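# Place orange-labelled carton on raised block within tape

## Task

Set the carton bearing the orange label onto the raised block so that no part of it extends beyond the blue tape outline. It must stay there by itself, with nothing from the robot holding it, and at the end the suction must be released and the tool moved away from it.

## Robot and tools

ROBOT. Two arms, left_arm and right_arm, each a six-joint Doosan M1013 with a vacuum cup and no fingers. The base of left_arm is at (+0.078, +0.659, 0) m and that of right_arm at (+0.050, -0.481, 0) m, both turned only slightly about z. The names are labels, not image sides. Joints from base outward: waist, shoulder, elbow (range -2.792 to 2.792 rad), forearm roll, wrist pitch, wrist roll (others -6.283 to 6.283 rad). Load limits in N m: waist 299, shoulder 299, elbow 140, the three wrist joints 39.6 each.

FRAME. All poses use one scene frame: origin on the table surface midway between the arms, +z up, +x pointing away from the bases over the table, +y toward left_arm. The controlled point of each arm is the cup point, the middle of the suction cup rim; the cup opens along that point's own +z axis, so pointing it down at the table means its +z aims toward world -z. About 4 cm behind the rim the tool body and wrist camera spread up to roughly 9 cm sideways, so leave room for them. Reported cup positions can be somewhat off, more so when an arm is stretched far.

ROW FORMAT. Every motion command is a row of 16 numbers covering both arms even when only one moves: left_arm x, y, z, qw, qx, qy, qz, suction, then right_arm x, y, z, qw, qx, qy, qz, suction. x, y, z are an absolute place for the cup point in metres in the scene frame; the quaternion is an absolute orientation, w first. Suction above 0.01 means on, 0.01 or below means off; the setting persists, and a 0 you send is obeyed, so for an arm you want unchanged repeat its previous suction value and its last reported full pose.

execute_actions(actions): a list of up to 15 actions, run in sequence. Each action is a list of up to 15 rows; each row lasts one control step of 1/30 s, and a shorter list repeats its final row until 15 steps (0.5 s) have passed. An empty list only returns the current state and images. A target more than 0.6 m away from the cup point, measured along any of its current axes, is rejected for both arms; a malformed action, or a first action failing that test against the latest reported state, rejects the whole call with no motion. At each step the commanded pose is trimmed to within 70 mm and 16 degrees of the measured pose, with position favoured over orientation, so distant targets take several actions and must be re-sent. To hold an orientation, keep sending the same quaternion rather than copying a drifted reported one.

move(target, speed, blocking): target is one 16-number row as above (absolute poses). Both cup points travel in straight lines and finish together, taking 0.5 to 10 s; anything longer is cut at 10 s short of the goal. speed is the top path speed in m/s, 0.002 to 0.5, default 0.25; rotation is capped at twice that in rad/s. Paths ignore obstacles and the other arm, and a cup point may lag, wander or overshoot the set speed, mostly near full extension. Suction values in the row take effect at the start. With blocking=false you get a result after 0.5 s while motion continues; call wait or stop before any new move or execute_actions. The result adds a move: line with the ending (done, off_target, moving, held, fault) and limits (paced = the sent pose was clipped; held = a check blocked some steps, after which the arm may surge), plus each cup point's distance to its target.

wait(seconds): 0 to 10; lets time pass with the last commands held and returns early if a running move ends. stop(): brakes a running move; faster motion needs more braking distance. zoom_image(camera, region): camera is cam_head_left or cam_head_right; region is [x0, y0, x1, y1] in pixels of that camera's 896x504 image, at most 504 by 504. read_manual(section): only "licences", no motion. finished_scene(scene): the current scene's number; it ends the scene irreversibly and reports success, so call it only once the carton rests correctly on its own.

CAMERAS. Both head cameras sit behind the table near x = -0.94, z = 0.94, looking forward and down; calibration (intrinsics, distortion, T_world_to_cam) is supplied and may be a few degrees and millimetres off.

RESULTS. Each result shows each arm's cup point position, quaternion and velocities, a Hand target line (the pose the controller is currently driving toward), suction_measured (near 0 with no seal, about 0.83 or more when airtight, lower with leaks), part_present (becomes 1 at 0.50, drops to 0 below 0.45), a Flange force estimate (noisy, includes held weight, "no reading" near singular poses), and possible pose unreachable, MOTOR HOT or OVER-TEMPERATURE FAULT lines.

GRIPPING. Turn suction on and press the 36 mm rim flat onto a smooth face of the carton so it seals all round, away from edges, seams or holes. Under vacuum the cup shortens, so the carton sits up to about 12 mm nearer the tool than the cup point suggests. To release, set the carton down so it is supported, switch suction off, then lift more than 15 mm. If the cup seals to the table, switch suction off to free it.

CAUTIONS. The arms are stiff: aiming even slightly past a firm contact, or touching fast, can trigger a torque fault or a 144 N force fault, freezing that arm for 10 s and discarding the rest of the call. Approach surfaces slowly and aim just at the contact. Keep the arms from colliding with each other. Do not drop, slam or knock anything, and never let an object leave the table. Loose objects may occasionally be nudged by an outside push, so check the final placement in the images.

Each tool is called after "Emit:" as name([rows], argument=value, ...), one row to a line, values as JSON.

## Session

Emit:
execute_actions(actions=[])

Scene clock: 0.00 s.
left_arm: end_effector_position=(+0.7281, +0.6486, +0.3600) suction_measured=0.00 part_present=0 end_effector_quat_wxyz=(-0.001, -0.252, +0.968, -0.001) end_effector_velocity=(+0.001, +0.001, +0.000) end_effector_angular_velocity=(+0.001, -0.000, +0.001) | right_arm: end_effector_position=(+0.6893, -0.5933, +0.3616) suction_measured=0.00 part_present=0 end_effector_quat_wxyz=(-0.001, +0.341, +0.940, -0.000) end_effector_velocity=(+0.001, +0.000, +0.001) end_effector_angular_velocity=(+0.000, -0.002, +0.000)
Joint positions: left_arm=[-0.052  0.168  1.622 -0.002  1.353 -0.578] | right_arm=[-0.051  0.166  1.621 -0.     1.356  0.47 ]
Joint velocities: left_arm=[ 0.001  0.001 -0.001  0.001  0.    -0.   ] | right_arm=[ 0.     0.    -0.001  0.001 -0.    -0.   ]
Flange force (N, the push that the arm receives, along the end effector's own x y z axes): no reading
Hand target (left_arm): +0.728, +0.649, +0.360; -0.001, -0.252, +0.968, -0.001
Hand target (right_arm): +0.689, -0.593, +0.362; -0.001, +0.341, +0.940, -0.000

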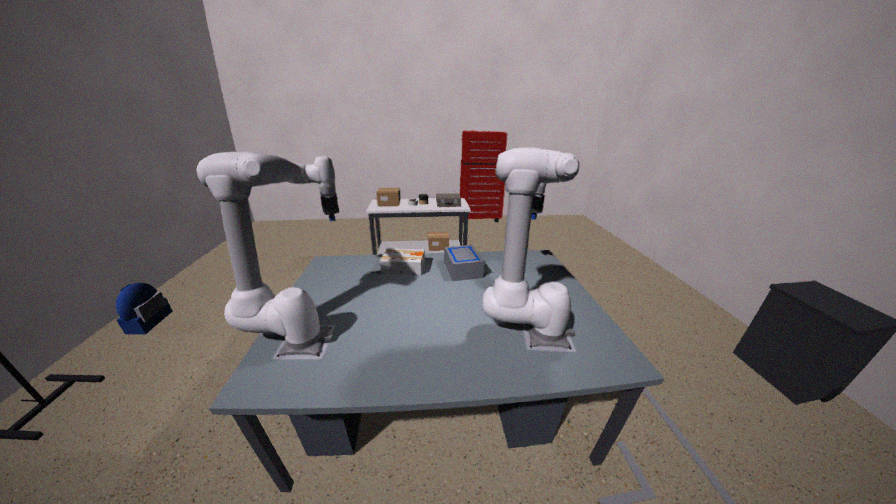

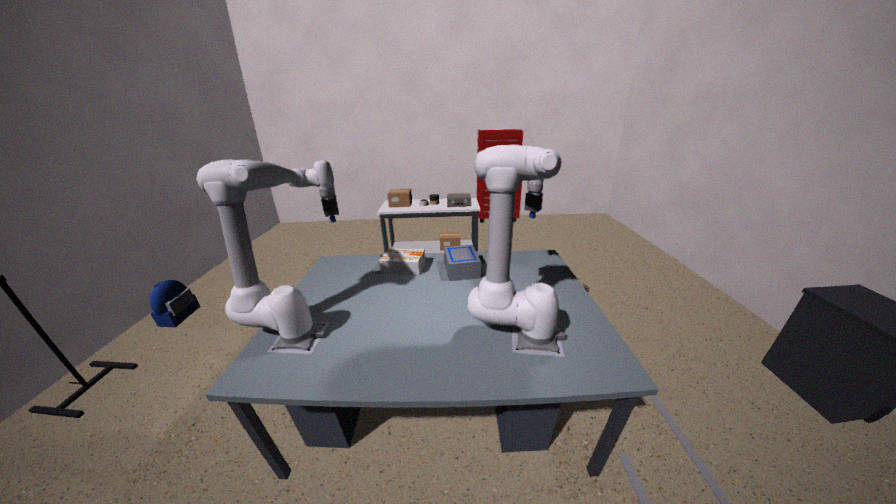

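Emit:
zoom_image(camera="cam_head_left", region=[375, 240, 431, 282])

Emit:
zoom_image(camera="cam_head_right", region=[375, 240, 431, 282])

Emit:
zoom_image(camera="cam_head_left", region=[438, 240, 490, 285])

Emit:
zoom_image(camera="cam_head_right", region=[438, 240, 490, 285])

Emit:
zoom_image(camera="cam_head_right", region=[310, 190, 350, 230])

Emit:
zoom_image(camera="cam_head_right", region=[515, 190, 555, 230])

Region (375, 240, 431, 282) of cam_head_left's 896x504 image, scaled by 9.000, with more detail than that image has; it fills the top 378 rows of this view, and the rest is white.

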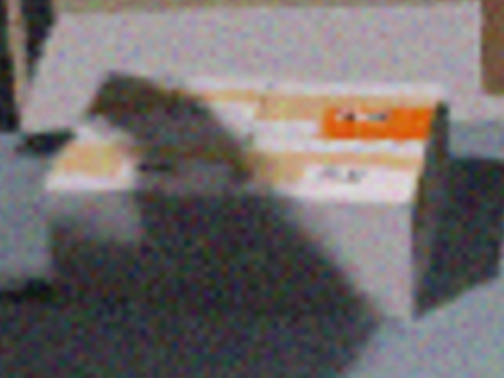

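Region (375, 240, 431, 282) of cam_head_right's 896x504 image, scaled by 9.000, with more detail than that image has; it fills the top 378 rows of this view, and the rest is white.

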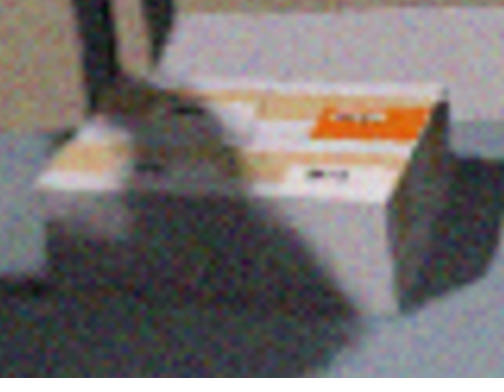

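Region (438, 240, 490, 285) of cam_head_left's 896x504 image, scaled by 9.692, with more detail than that image has; it fills the top 436 rows of this view, and the rest is white.

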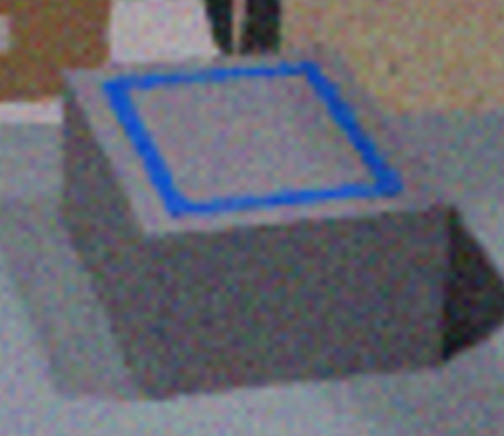

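Region (438, 240, 490, 285) of cam_head_right's 896x504 image, scaled by 9.692, with more detail than that image has; it fills the top 436 rows of this view, and the rest is white.

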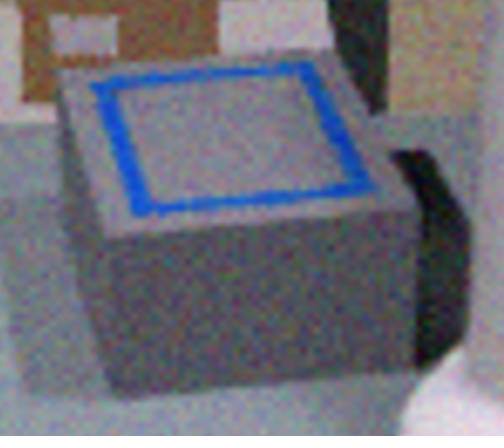

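Region (310, 190, 350, 230) of cam_head_right's 896x504 image, scaled by 12.600, with more detail than that image has.

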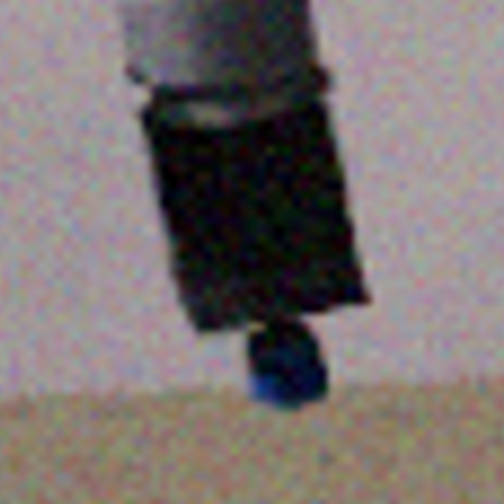

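Region (515, 190, 555, 230) of cam_head_right's 896x504 image, scaled by 12.600, with more detail than that image has.

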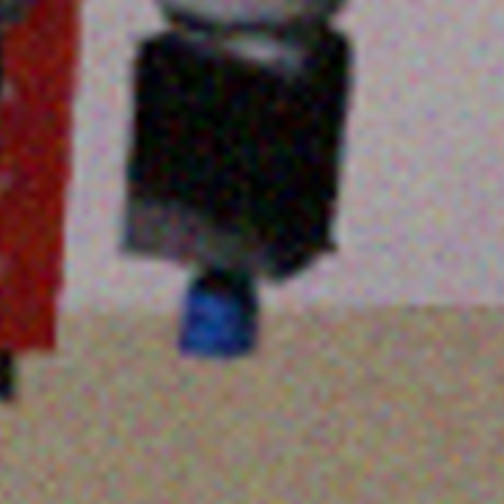

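Emit:
move(target=[0.808,0.163,0.115,0,-0.252,0.968,0,0, 0.6893,-0.5933,0.3616,-0.001,0.341,0.940,0,0], speed=0.45)

Emit:
zoom_image(camera="cam_head_left", region=[375, 226, 431, 282])

Emit:
zoom_image(camera="cam_head_right", region=[375, 226, 431, 282])

Scene clock: 20.63 s.
left_arm: end_effector_position=(+0.8078, +0.1634, +0.1149) suction_measured=0.00 part_present=0 end_effector_quat_wxyz=(-0.000, -0.252, +0.968, +0.001) end_effector_velocity=(-0.000, +0.001, -0.001) end_effector_angular_velocity=(+0.001, +0.002, +0.001) | right_arm: end_effector_position=(+0.6893, -0.5933, +0.3616) suction_measured=0.00 part_present=0 end_effector_quat_wxyz=(-0.001, +0.341, +0.940, +0.000) end_effector_velocity=(-0.000, +0.000, -0.000) end_effector_angular_velocity=(+0.000, -0.001, +0.000)
Joint positions: left_arm=[-0.62   0.659  1.367  0.001  1.116 -1.146] | right_arm=[-0.052  0.167  1.621  0.     1.356  0.469]
Joint velocities: left_arm=[ 0.001  0.001  0.001 -0.     0.     0.   ] | right_arm=[ 0.    -0.001  0.001  0.001 -0.001 -0.   ]
Flange force (N, the push that the arm receives, along the end effector's own x y z axes): left_arm=[4.7 14.6 -1.1] | right_arm=[-1.5 5.0 1.0]
Hand target (left_arm): +0.808, +0.163, +0.115; -0.000, -0.252, +0.968, +0.001
Hand target (right_arm): +0.689, -0.593, +0.362; -0.001, +0.341, +0.940, +0.000
Off the commanded pose (left_arm): 0.001 m, 0 deg.
Off the commanded pose (right_arm): 0.000 m, 0 deg.
move: done

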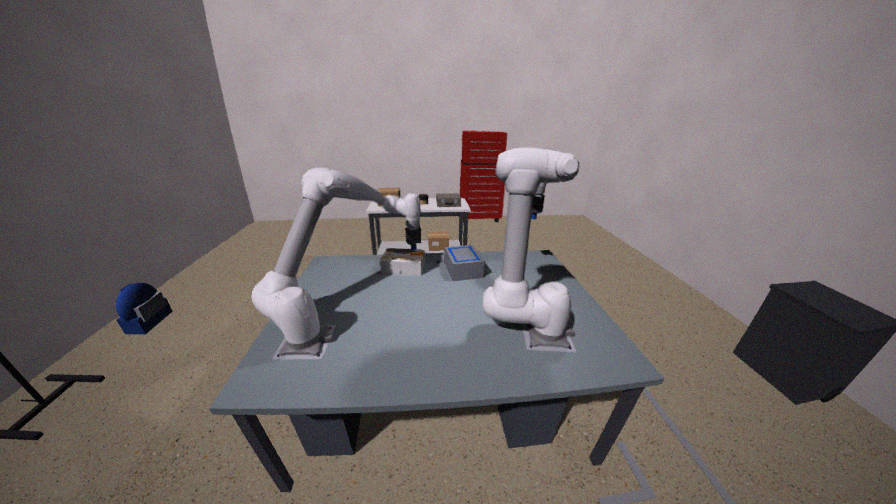

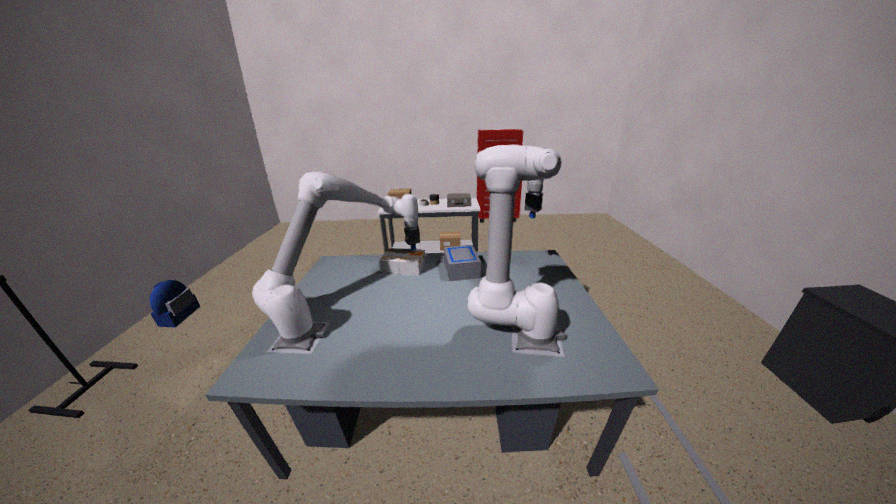

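Region (375, 226, 431, 282) of cam_head_left's 896x504 image, scaled by 9.000, with more detail than that image has.

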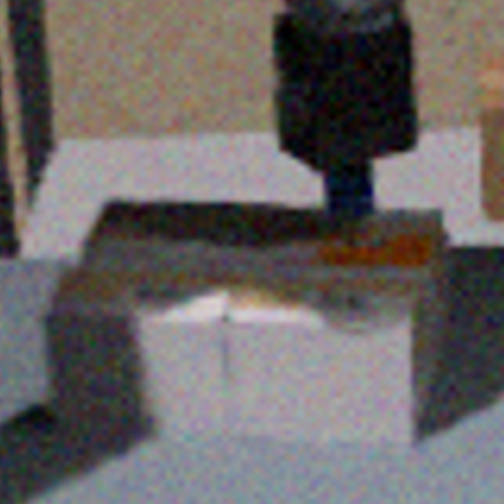

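Region (375, 226, 431, 282) of cam_head_right's 896x504 image, scaled by 9.000, with more detail than that image has.

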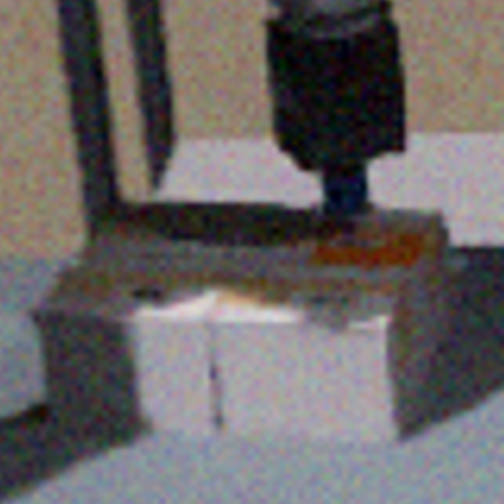

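Emit:
move(target=[0.808,0.163,0.087,0,-0.252,0.968,0,1, 0.6893,-0.5933,0.3616,-0.001,0.341,0.940,0,0], speed=0.06)

Emit:
zoom_image(camera="cam_head_left", region=[375, 226, 431, 282])

Emit:
zoom_image(camera="cam_head_right", region=[375, 226, 431, 282])

Scene clock: 24.13 s.
left_arm: end_effector_position=(+0.8079, +0.1630, +0.0870) suction_measured=0.84 part_present=1 end_effector_quat_wxyz=(-0.000, -0.252, +0.968, +0.000) end_effector_velocity=(+0.001, +0.000, +0.002) end_effector_angular_velocity=(-0.003, -0.003, +0.001) | right_arm: end_effector_position=(+0.6893, -0.5933, +0.3616) suction_measured=0.00 part_present=0 end_effector_quat_wxyz=(-0.001, +0.341, +0.940, +0.000) end_effector_velocity=(+0.001, -0.000, -0.000) end_effector_angular_velocity=(+0.000, -0.001, -0.000)
Joint positions: left_arm=[-0.62   0.68   1.386 -0.     1.076 -1.145] | right_arm=[-0.052  0.167  1.621  0.     1.356  0.469]
Joint velocities: left_arm=[ 0.002 -0.002 -0.001 -0.001 -0.002  0.001] | right_arm=[-0.     0.001 -0.001  0.    -0.001  0.   ]
Flange force (N, the push that the arm receives, along the end effector's own x y z axes): left_arm=[2.9 12.7 3.7] | right_arm=[-1.1 4.8 1.1]
Hand target (left_arm): +0.808, +0.163, +0.087; +0.000, -0.252, +0.968, +0.000
Hand target (right_arm): +0.689, -0.593, +0.362; -0.001, +0.341, +0.940, +0.000
Off the commanded pose (left_arm): 0.000 m, 0 deg.
Off the commanded pose (right_arm): 0.000 m, 0 deg.
move: done

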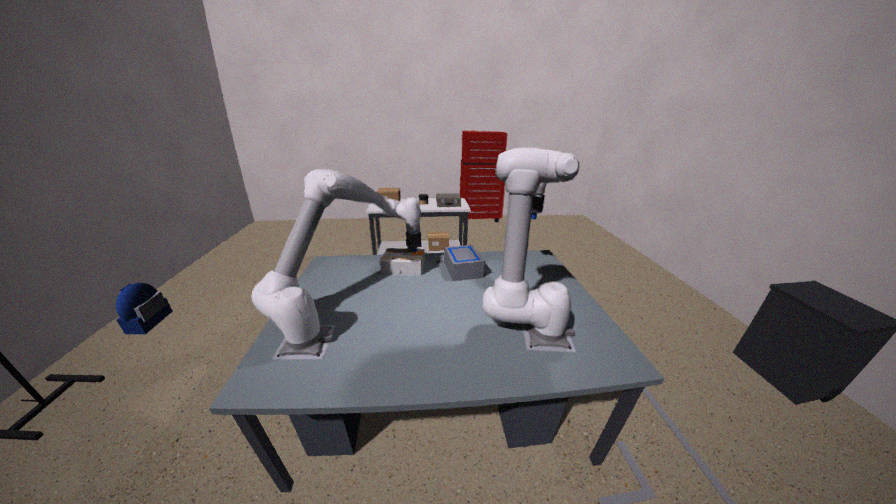

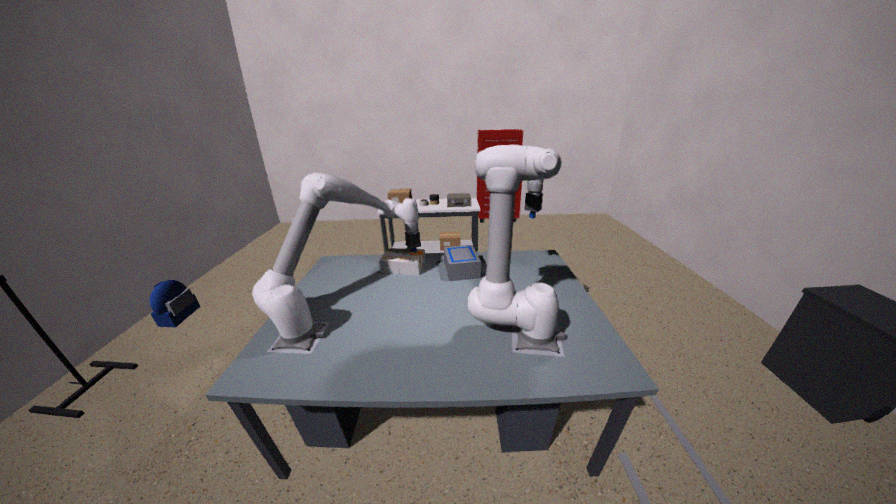

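Region (375, 226, 431, 282) of cam_head_left's 896x504 image, scaled by 9.000, with more detail than that image has.

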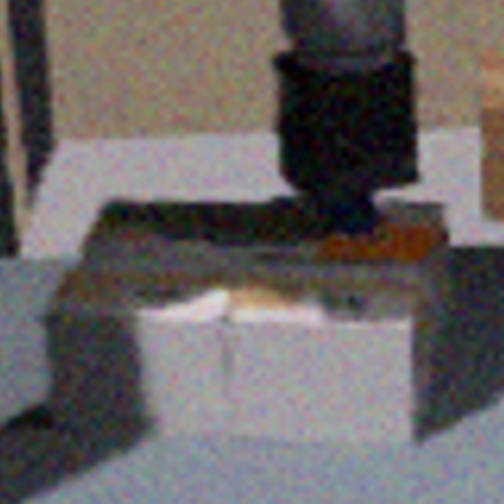

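Region (375, 226, 431, 282) of cam_head_right's 896x504 image, scaled by 9.000, with more detail than that image has.

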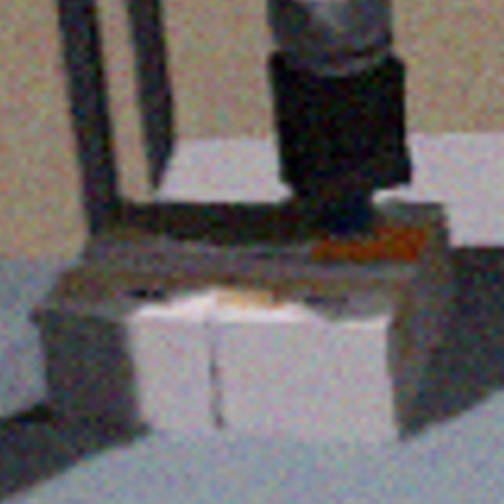

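Emit:
execute_actions([
  [[0.808,0.163,0.0877,0,-0.252,0.968,0,1,0.6893,-0.5933,0.3616,-0.001,0.341,0.94,0,0],[0.808,0.163,0.0898,0,-0.252,0.968,0,1,0.6893,-0.5933,0.3616,-0.001,0.341,0.94,0,0],[0.808,0.163,0.0931,0,-0.252,0.968,0,1,0.6893,-0.5933,0.3616,-0.001,0.341,0.94,0,0],[0.808,0.163,0.0974,0,-0.252,0.968,0,1,0.6893,-0.5933,0.3616,-0.001,0.341,0.94,0,0],[0.808,0.163,0.1028,0,-0.252,0.968,0,1,0.6893,-0.5933,0.3616,-0.001,0.341,0.94,0,0],[0.808,0.163,0.109,0,-0.252,0.968,0,1,0.6893,-0.5933,0.3616,-0.001,0.341,0.94,0,0],[0.808,0.163,0.116,0,-0.252,0.968,0,1,0.6893,-0.5933,0.3616,-0.001,0.341,0.94,0,0],[0.808,0.163,0.1236,0,-0.252,0.968,0,1,0.6893,-0.5933,0.3616,-0.001,0.341,0.94,0,0],[0.808,0.163,0.1316,0,-0.252,0.968,0,1,0.6893,-0.5933,0.3616,-0.001,0.341,0.94,0,0],[0.808,0.163,0.14,0,-0.252,0.968,0,1,0.6893,-0.5933,0.3616,-0.001,0.341,0.94,0,0],[0.808,0.163,0.1487,0,-0.252,0.968,0,1,0.6893,-0.5933,0.3616,-0.001,0.341,0.94,0,0],[0.808,0.163,0.1575,0,-0.252,0.968,0,1,0.6893,-0.5933,0.3616,-0.001,0.341,0.94,0,0],[0.808,0.163,0.1663,0,-0.252,0.968,0,1,0.6893,-0.5933,0.3616,-0.001,0.341,0.94,0,0],[0.808,0.163,0.175,0,-0.252,0.968,0,1,0.6893,-0.5933,0.3616,-0.001,0.341,0.94,0,0],[0.8078,0.1625,0.1834,0,-0.251,0.968,0,1,0.6893,-0.5933,0.3616,-0.001,0.341,0.94,0,0]],
  [[0.8073,0.1609,0.1914,0,-0.248,0.969,0,1,0.6893,-0.5933,0.3616,-0.001,0.341,0.94,0,0],[0.8066,0.1583,0.199,0,-0.243,0.97,0,1,0.6893,-0.5933,0.3616,-0.001,0.341,0.94,0,0],[0.8055,0.1548,0.206,0,-0.236,0.972,0,1,0.6893,-0.5933,0.3616,-0.001,0.341,0.94,0,0],[0.8041,0.1504,0.2122,0,-0.228,0.974,0,1,0.6893,-0.5933,0.3616,-0.001,0.341,0.94,0,0],[0.8025,0.1452,0.2176,0,-0.218,0.976,0,1,0.6893,-0.5933,0.3616,-0.001,0.341,0.94,0,0],[0.8007,0.1391,0.2219,0,-0.206,0.979,0,1,0.6893,-0.5933,0.3616,-0.001,0.341,0.94,0,0],[0.7986,0.1324,0.2252,0,-0.193,0.981,0,1,0.6893,-0.5933,0.3616,-0.001,0.341,0.94,0,0],[0.7963,0.125,0.2273,0,-0.178,0.984,0,1,0.6893,-0.5933,0.3616,-0.001,0.341,0.94,0,0],[0.7938,0.1169,0.228,0,-0.162,0.987,0,1,0.6893,-0.5933,0.3616,-0.001,0.341,0.94,0,0],[0.7912,0.1083,0.228,0,-0.145,0.989,0,1,0.6893,-0.5933,0.3616,-0.001,0.341,0.94,0,0],[0.7884,0.0991,0.228,0,-0.127,0.992,0,1,0.6893,-0.5933,0.3616,-0.001,0.341,0.94,0,0],[0.7854,0.0896,0.228,0,-0.108,0.994,0,1,0.6893,-0.5933,0.3616,-0.001,0.341,0.94,0,0],[0.7823,0.0795,0.228,0,-0.088,0.996,0,1,0.6893,-0.5933,0.3616,-0.001,0.341,0.94,0,0],[0.7791,0.0691,0.228,0,-0.068,0.998,0,1,0.6893,-0.5933,0.3616,-0.001,0.341,0.94,0,0],[0.7758,0.0584,0.228,0,-0.046,0.999,0,1,0.6893,-0.5933,0.3616,-0.001,0.341,0.94,0,0]],
  [[0.7725,0.0474,0.228,0,-0.025,1,0,1,0.6893,-0.5933,0.3616,-0.001,0.341,0.94,0,0],[0.769,0.0363,0.228,0,-0.002,1,0,1,0.6893,-0.5933,0.3616,-0.001,0.341,0.94,0,0],[0.7656,0.025,0.228,0,0.02,1,0,1,0.6893,-0.5933,0.3616,-0.001,0.341,0.94,0,0],[0.762,0.0135,0.228,0,0.043,0.999,0,1,0.6893,-0.5933,0.3616,-0.001,0.341,0.94,0,0],[0.7585,0.002,0.228,0,0.066,0.998,0,1,0.6893,-0.5933,0.3616,-0.001,0.341,0.94,0,0],[0.755,-0.0095,0.228,0,0.089,0.996,0,1,0.6893,-0.5933,0.3616,-0.001,0.341,0.94,0,0],[0.7514,-0.021,0.228,0,0.111,0.994,0,1,0.6893,-0.5933,0.3616,-0.001,0.341,0.94,0,0],[0.748,-0.0323,0.228,0,0.134,0.991,0,1,0.6893,-0.5933,0.3616,-0.001,0.341,0.94,0,0],[0.7445,-0.0434,0.228,0,0.156,0.988,0,1,0.6893,-0.5933,0.3616,-0.001,0.341,0.94,0,0],[0.7412,-0.0544,0.228,0,0.177,0.984,0,1,0.6893,-0.5933,0.3616,-0.001,0.341,0.94,0,0],[0.7379,-0.0651,0.228,0,0.198,0.98,0,1,0.6893,-0.5933,0.3616,-0.001,0.341,0.94,0,0],[0.7347,-0.0755,0.228,0,0.219,0.976,0,1,0.6893,-0.5933,0.3616,-0.001,0.341,0.94,0,0],[0.7316,-0.0856,0.228,0,0.238,0.971,0,1,0.6893,-0.5933,0.3616,-0.001,0.341,0.94,0,0],[0.7286,-0.0951,0.228,0,0.257,0.967,0,1,0.6893,-0.5933,0.3616,-0.001,0.341,0.94,0,0],[0.7258,-0.1043,0.2278,0,0.274,0.962,0,1,0.6893,-0.5933,0.3616,-0.001,0.341,0.94,0,0]],
  [[0.7232,-0.1129,0.2272,0,0.291,0.957,0,1,0.6893,-0.5933,0.3616,-0.001,0.341,0.94,0,0],[0.7207,-0.121,0.2262,0,0.306,0.952,0,1,0.6893,-0.5933,0.3616,-0.001,0.341,0.94,0,0],[0.7184,-0.1284,0.225,0,0.32,0.947,0,1,0.6893,-0.5933,0.3616,-0.001,0.341,0.94,0,0],[0.7163,-0.1351,0.2236,0,0.333,0.943,0,1,0.6893,-0.5933,0.3616,-0.001,0.341,0.94,0,0],[0.7145,-0.1412,0.222,0,0.344,0.939,0,1,0.6893,-0.5933,0.3616,-0.001,0.341,0.94,0,0],[0.7129,-0.1464,0.2203,0,0.354,0.935,0,1,0.6893,-0.5933,0.3616,-0.001,0.341,0.94,0,0],[0.7115,-0.1508,0.2185,0,0.362,0.932,0,1,0.6893,-0.5933,0.3616,-0.001,0.341,0.94,0,0],[0.7104,-0.1543,0.2167,0,0.368,0.93,0,1,0.6893,-0.5933,0.3616,-0.001,0.341,0.94,0,0],[0.7097,-0.1569,0.215,0,0.373,0.928,0,1,0.6893,-0.5933,0.3616,-0.001,0.341,0.94,0,0],[0.7092,-0.1585,0.2134,0,0.376,0.927,0,1,0.6893,-0.5933,0.3616,-0.001,0.341,0.94,0,0],[0.709,-0.159,0.212,0,0.377,0.926,0,1,0.6893,-0.5933,0.3616,-0.001,0.341,0.94,0,0],[0.709,-0.159,0.2107,0,0.377,0.926,0,1,0.6893,-0.5933,0.3616,-0.001,0.341,0.94,0,0],[0.709,-0.159,0.2098,0,0.377,0.926,0,1,0.6893,-0.5933,0.3616,-0.001,0.341,0.94,0,0],[0.709,-0.159,0.2092,0,0.377,0.926,0,1,0.6893,-0.5933,0.3616,-0.001,0.341,0.94,0,0],[0.709,-0.159,0.209,0,0.377,0.926,0,1,0.6893,-0.5933,0.3616,-0.001,0.341,0.94,0,0]],
])

Emit:
zoom_image(camera="cam_head_left", region=[438, 222, 490, 274])

Emit:
zoom_image(camera="cam_head_right", region=[438, 222, 490, 274])

Scene clock: 66.83 s.
left_arm: end_effector_position=(+0.7091, -0.1589, +0.2098) suction_measured=0.90 part_present=1 end_effector_quat_wxyz=(-0.000, +0.377, +0.926, +0.000) end_effector_velocity=(+0.003, -0.002, -0.019) end_effector_angular_velocity=(-0.009, -0.007, -0.004) | right_arm: end_effector_position=(+0.6893, -0.5933, +0.3616) suction_measured=0.00 part_present=0 end_effector_quat_wxyz=(-0.001, +0.341, +0.940, +0.000) end_effector_velocity=(-0.000, -0.000, -0.000) end_effector_angular_velocity=(+0.001, +0.001, -0.001)
Joint positions: left_arm=[-0.931  0.876  0.798  0.     1.468 -0.174] | right_arm=[-0.052  0.167  1.621  0.     1.356  0.469]
Joint velocities: left_arm=[ 0.001  0.005  0.024  0.    -0.04   0.005] | right_arm=[-0.001  0.     0.     0.001  0.001  0.   ]
Flange force (N, the push that the arm receives, along the end effector's own x y z axes): left_arm=[22.9 6.6 9.3] | right_arm=[-4.8 3.5 2.6]
Flange force at the end of the 1st action (N, along the end effector's axes at the end of the call): left_arm=[12.1 -0.1 4.6] | right_arm=[0.4 1.9 1.0]
Flange force at the end of the 2nd action (N, along the end effector's axes at the end of the call): left_arm=[21.0 -1.2 7.2] | right_arm=[-3.8 -1.4 -0.2]
Flange force at the end of the 3rd action (N, along the end effector's axes at the end of the call): left_arm=[18.7 4.4 6.2] | right_arm=[-3.6 4.1 3.7]
Hand target (left_arm): +0.709, -0.159, +0.209; -0.000, +0.377, +0.926, +0.000
Hand target (right_arm): +0.689, -0.593, +0.362; -0.001, +0.341, +0.940, +0.000
Off the commanded pose (left_arm): 0.001 m, 0 deg.
Off the commanded pose (right_arm): 0.000 m, 0 deg.

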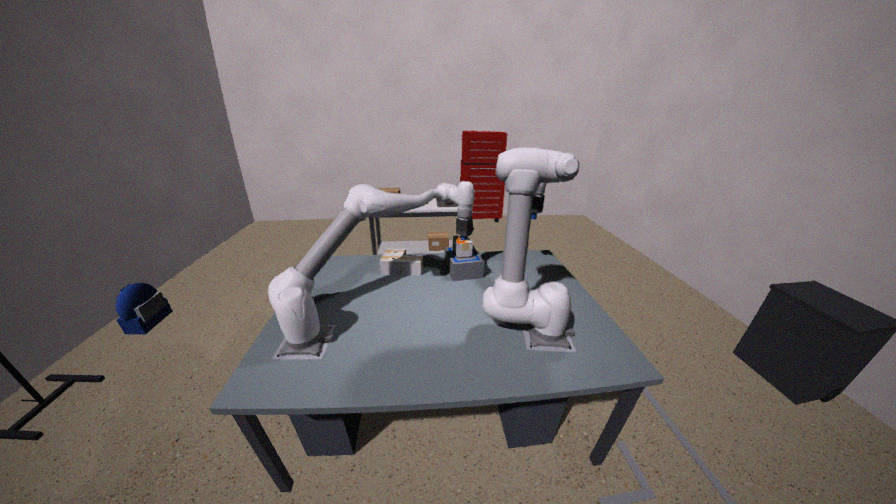

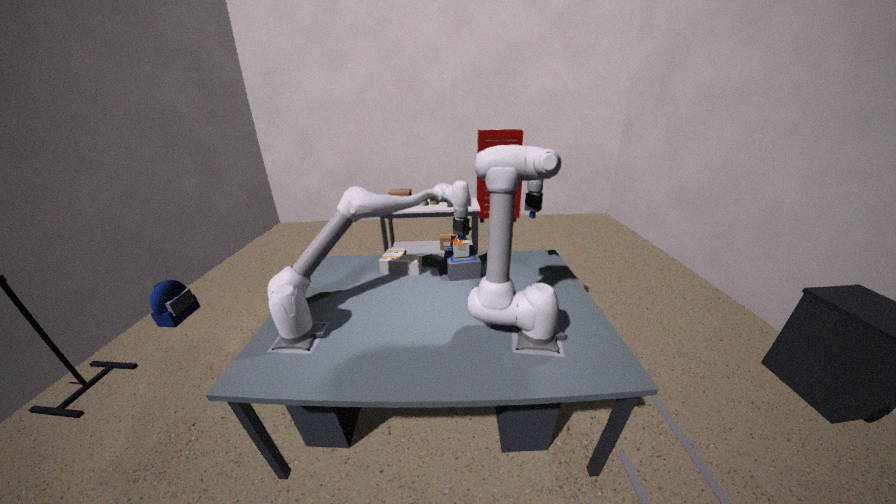

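Region (438, 222, 490, 274) of cam_head_left's 896x504 image, scaled by 9.692, with more detail than that image has.

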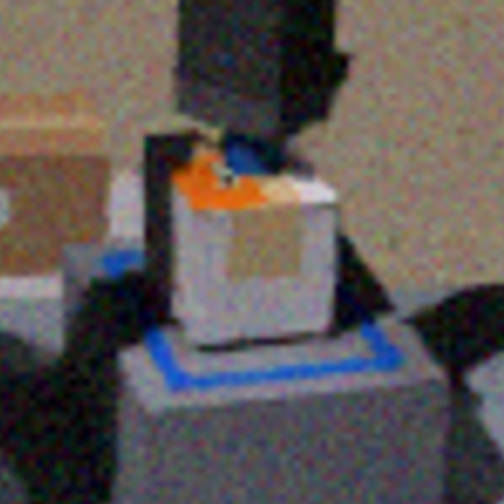

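Region (438, 222, 490, 274) of cam_head_right's 896x504 image, scaled by 9.692, with more detail than that image has.

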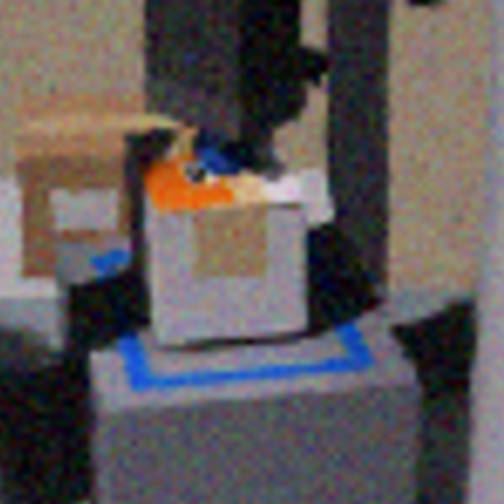

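Emit:
move(target=[0.704,-0.166,0.2035,0,0.377,0.926,0,1, 0.6893,-0.5933,0.3616,-0.001,0.341,0.940,0,0], speed=0.04)

Emit:
zoom_image(camera="cam_head_left", region=[438, 222, 490, 274])

Emit:
zoom_image(camera="cam_head_right", region=[438, 222, 490, 274])

Scene clock: 71.80 s.
left_arm: end_effector_position=(+0.7040, -0.1660, +0.2035) suction_measured=0.90 part_present=1 end_effector_quat_wxyz=(-0.000, +0.377, +0.926, -0.000) end_effector_velocity=(+0.000, -0.001, -0.000) end_effector_angular_velocity=(-0.001, -0.000, -0.000) | right_arm: end_effector_position=(+0.6893, -0.5933, +0.3616) suction_measured=0.00 part_present=0 end_effector_quat_wxyz=(-0.001, +0.341, +0.940, +0.000) end_effector_velocity=(+0.000, -0.000, +0.001) end_effector_angular_velocity=(-0.000, -0.000, -0.000)
Joint positions: left_arm=[-0.939  0.883  0.796 -0.     1.462 -0.182] | right_arm=[-0.052  0.167  1.621  0.     1.356  0.469]
Joint velocities: left_arm=[-0.     0.001 -0.001 -0.    -0.    -0.   ] | right_arm=[-0.    -0.    -0.001 -0.     0.001  0.   ]
Flange force (N, the push that the arm receives, along the end effector's own x y z axes): left_arm=[20.8 4.9 8.4] | right_arm=[0.7 2.1 0.8]
Hand target (left_arm): +0.704, -0.166, +0.203; -0.000, +0.377, +0.926, +0.000
Hand target (right_arm): +0.689, -0.593, +0.362; -0.001, +0.341, +0.940, +0.000
Off the commanded pose (left_arm): 0.000 m, 0 deg.
Off the commanded pose (right_arm): 0.000 m, 0 deg.
move: done

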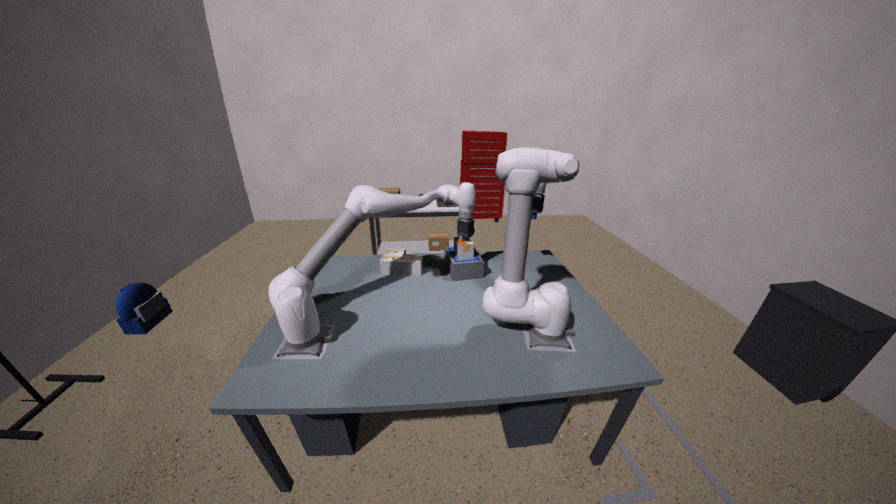

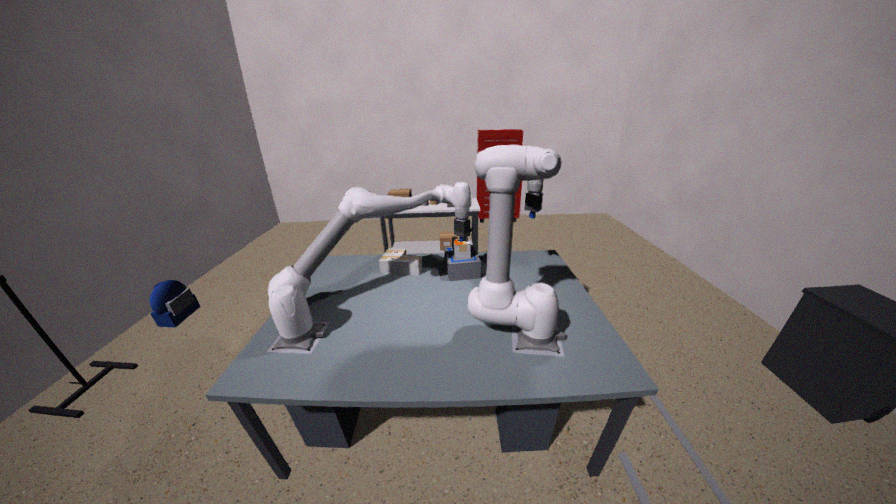

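Region (438, 222, 490, 274) of cam_head_left's 896x504 image, scaled by 9.692, with more detail than that image has.

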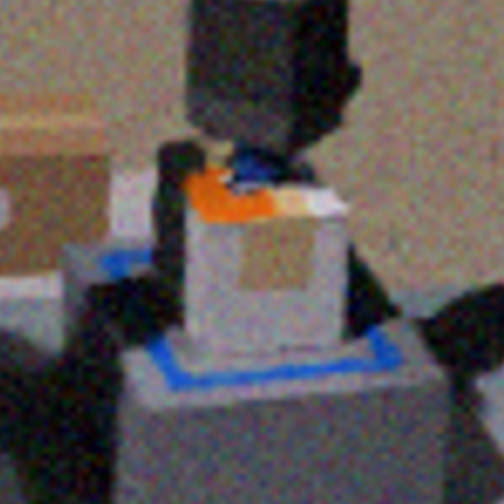

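Region (438, 222, 490, 274) of cam_head_right's 896x504 image, scaled by 9.692, with more detail than that image has.

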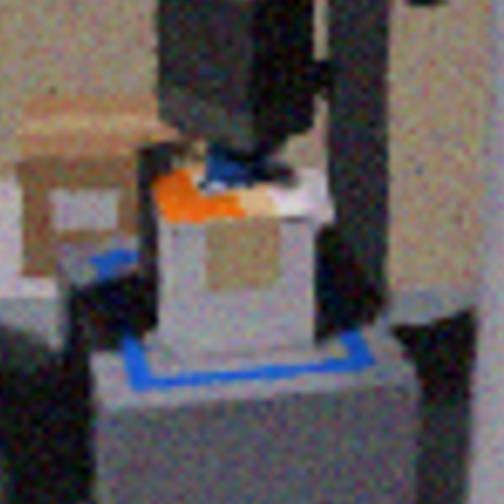

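Emit:
execute_actions([
  [[0.704,-0.166,0.2032,0,0.377,0.926,0,1,0.6893,-0.5933,0.3616,-0.001,0.341,0.94,0,0],[0.704,-0.166,0.2028,0,0.377,0.926,0,1,0.6893,-0.5933,0.3616,-0.001,0.341,0.94,0,0],[0.704,-0.166,0.2024,0,0.377,0.926,0,1,0.6893,-0.5933,0.3616,-0.001,0.341,0.94,0,0],[0.704,-0.166,0.2021,0,0.377,0.926,0,1,0.6893,-0.5933,0.3616,-0.001,0.341,0.94,0,0],[0.704,-0.166,0.2018,0,0.377,0.926,0,1,0.6893,-0.5933,0.3616,-0.001,0.341,0.94,0,0],[0.704,-0.166,0.2018,0,0.377,0.926,0,1,0.6893,-0.5933,0.3616,-0.001,0.341,0.94,0,0],[0.704,-0.166,0.2018,0,0.377,0.926,0,1,0.6893,-0.5933,0.3616,-0.001,0.341,0.94,0,0],[0.704,-0.166,0.2018,0,0.377,0.926,0,1,0.6893,-0.5933,0.3616,-0.001,0.341,0.94,0,0],[0.704,-0.166,0.2018,0,0.377,0.926,0,1,0.6893,-0.5933,0.3616,-0.001,0.341,0.94,0,0],[0.704,-0.166,0.2018,0,0.377,0.926,0,1,0.6893,-0.5933,0.3616,-0.001,0.341,0.94,0,0],[0.704,-0.166,0.2018,0,0.377,0.926,0,0,0.6893,-0.5933,0.3616,-0.001,0.341,0.94,0,0]],
])

Scene clock: 77.27 s.
left_arm: end_effector_position=(+0.7040, -0.1660, +0.2019) suction_measured=0.00 part_present=0 end_effector_quat_wxyz=(+0.000, +0.377, +0.926, -0.000) end_effector_velocity=(+0.000, -0.000, +0.000) end_effector_angular_velocity=(-0.001, -0.001, +0.000) | right_arm: end_effector_position=(+0.6893, -0.5933, +0.3616) suction_measured=0.00 part_present=0 end_effector_quat_wxyz=(-0.001, +0.341, +0.940, +0.000) end_effector_velocity=(+0.000, -0.000, -0.001) end_effector_angular_velocity=(+0.001, +0.001, -0.000)
Joint positions: left_arm=[-0.939  0.884  0.798 -0.     1.46  -0.182] | right_arm=[-0.052  0.167  1.621  0.     1.356  0.469]
Joint velocities: left_arm=[-0.     0.    -0.001  0.    -0.    -0.   ] | right_arm=[-0.     0.001  0.001  0.    -0.    -0.   ]
Flange force (N, the push that the arm receives, along the end effector's own x y z axes): left_arm=[23.4 7.0 -14.0] | right_arm=[2.2 -1.5 2.2]
Hand target (left_arm): +0.704, -0.166, +0.202; +0.000, +0.377, +0.926, +0.000
Hand target (right_arm): +0.689, -0.593, +0.362; -0.001, +0.341, +0.940, +0.000
Off the commanded pose (left_arm): 0.000 m, 0 deg.
Off the commanded pose (right_arm): 0.000 m, 0 deg.

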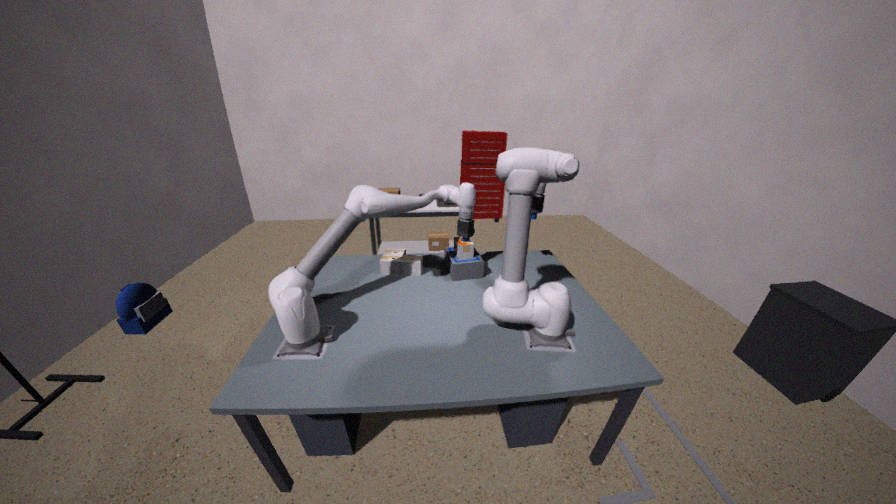

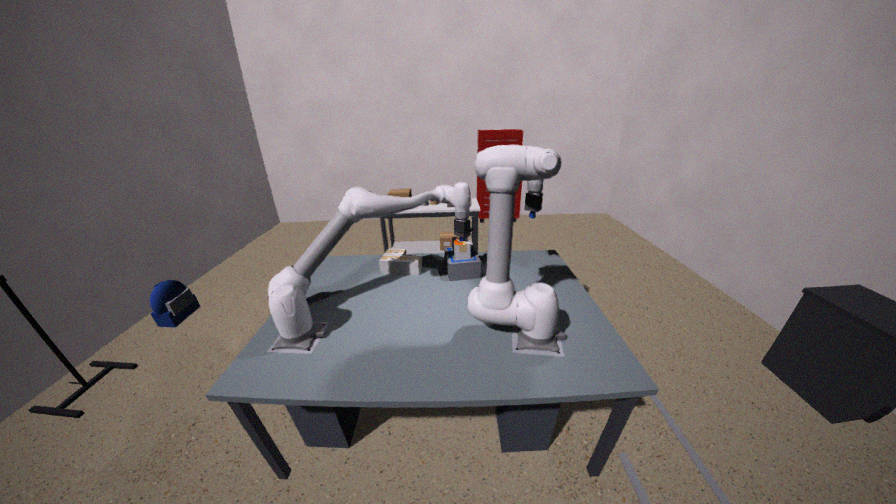

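Emit:
move(target=[0.692,-0.150,0.35,0,0.377,0.926,0,0, 0.6893,-0.5933,0.3616,-0.001,0.341,0.940,0,0], speed=0.3)

Emit:
zoom_image(camera="cam_head_left", region=[438, 222, 490, 274])

Emit:
zoom_image(camera="cam_head_right", region=[438, 222, 490, 274])

Scene clock: 79.77 s.
left_arm: end_effector_position=(+0.6922, -0.1503, +0.3500) suction_measured=0.00 part_present=0 end_effector_quat_wxyz=(+0.000, +0.377, +0.926, +0.000) end_effector_velocity=(-0.001, -0.001, -0.000) end_effector_angular_velocity=(+0.001, +0.000, -0.002) | right_arm: end_effector_position=(+0.6893, -0.5933, +0.3616) suction_measured=0.00 part_present=0 end_effector_quat_wxyz=(-0.001, +0.341, +0.940, +0.000) end_effector_velocity=(-0.000, -0.000, +0.000) end_effector_angular_velocity=(-0.000, +0.000, -0.001)
Joint positions: left_arm=[-0.94   0.836  0.621  0.     1.685 -0.182] | right_arm=[-0.052  0.167  1.621  0.     1.356  0.469]
Joint velocities: left_arm=[-0.002  0.    -0.     0.     0.001 -0.   ] | right_arm=[-0.    -0.001 -0.    -0.     0.001  0.   ]
Flange force (N, the push that the arm receives, along the end effector's own x y z axes): left_arm=[28.8 3.4 8.9] | right_arm=[-0.3 2.2 1.5]
Hand target (left_arm): +0.692, -0.150, +0.350; +0.000, +0.377, +0.926, +0.000
Hand target (right_arm): +0.689, -0.593, +0.362; -0.001, +0.341, +0.940, +0.000
Off the commanded pose (left_arm): 0.000 m, 0 deg.
Off the commanded pose (right_arm): 0.000 m, 0 deg.
move: done

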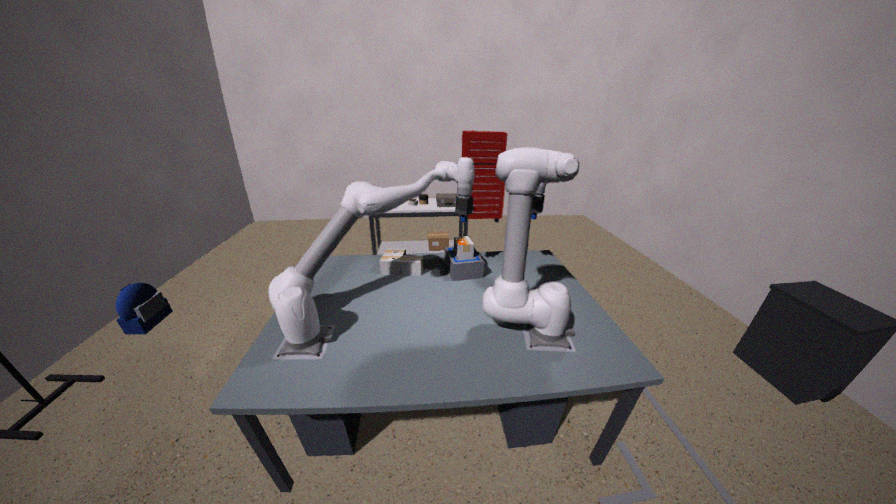

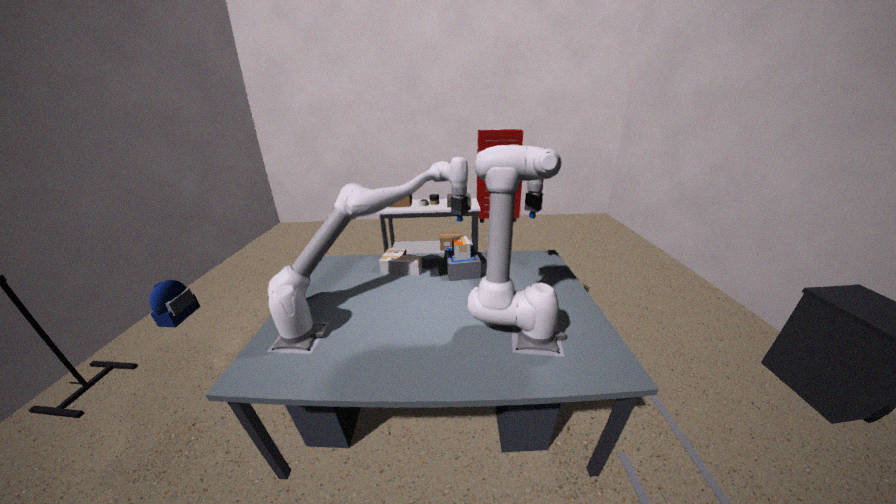

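Region (438, 222, 490, 274) of cam_head_left's 896x504 image, scaled by 9.692, with more detail than that image has.

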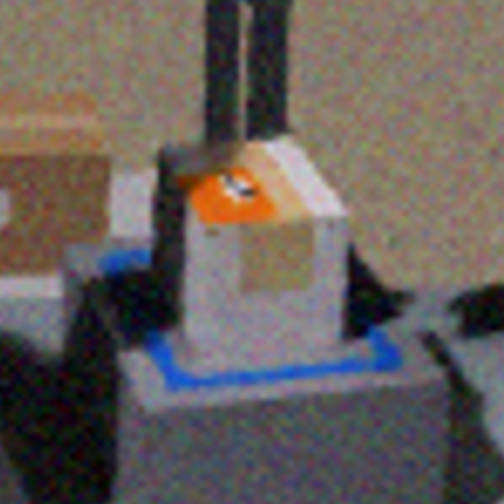

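Region (438, 222, 490, 274) of cam_head_right's 896x504 image, scaled by 9.692, with more detail than that image has.

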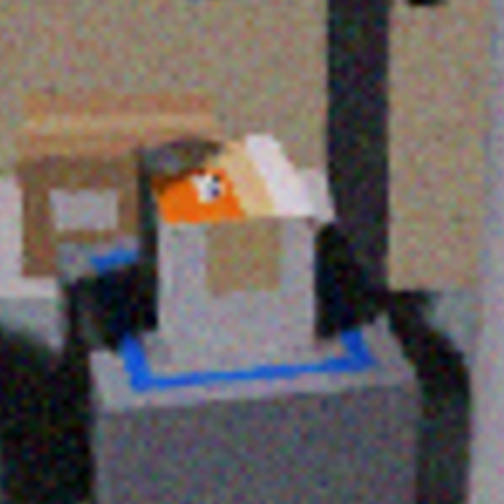

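Emit:
finished_scene(scene=2)

The scene is finished: the task was done.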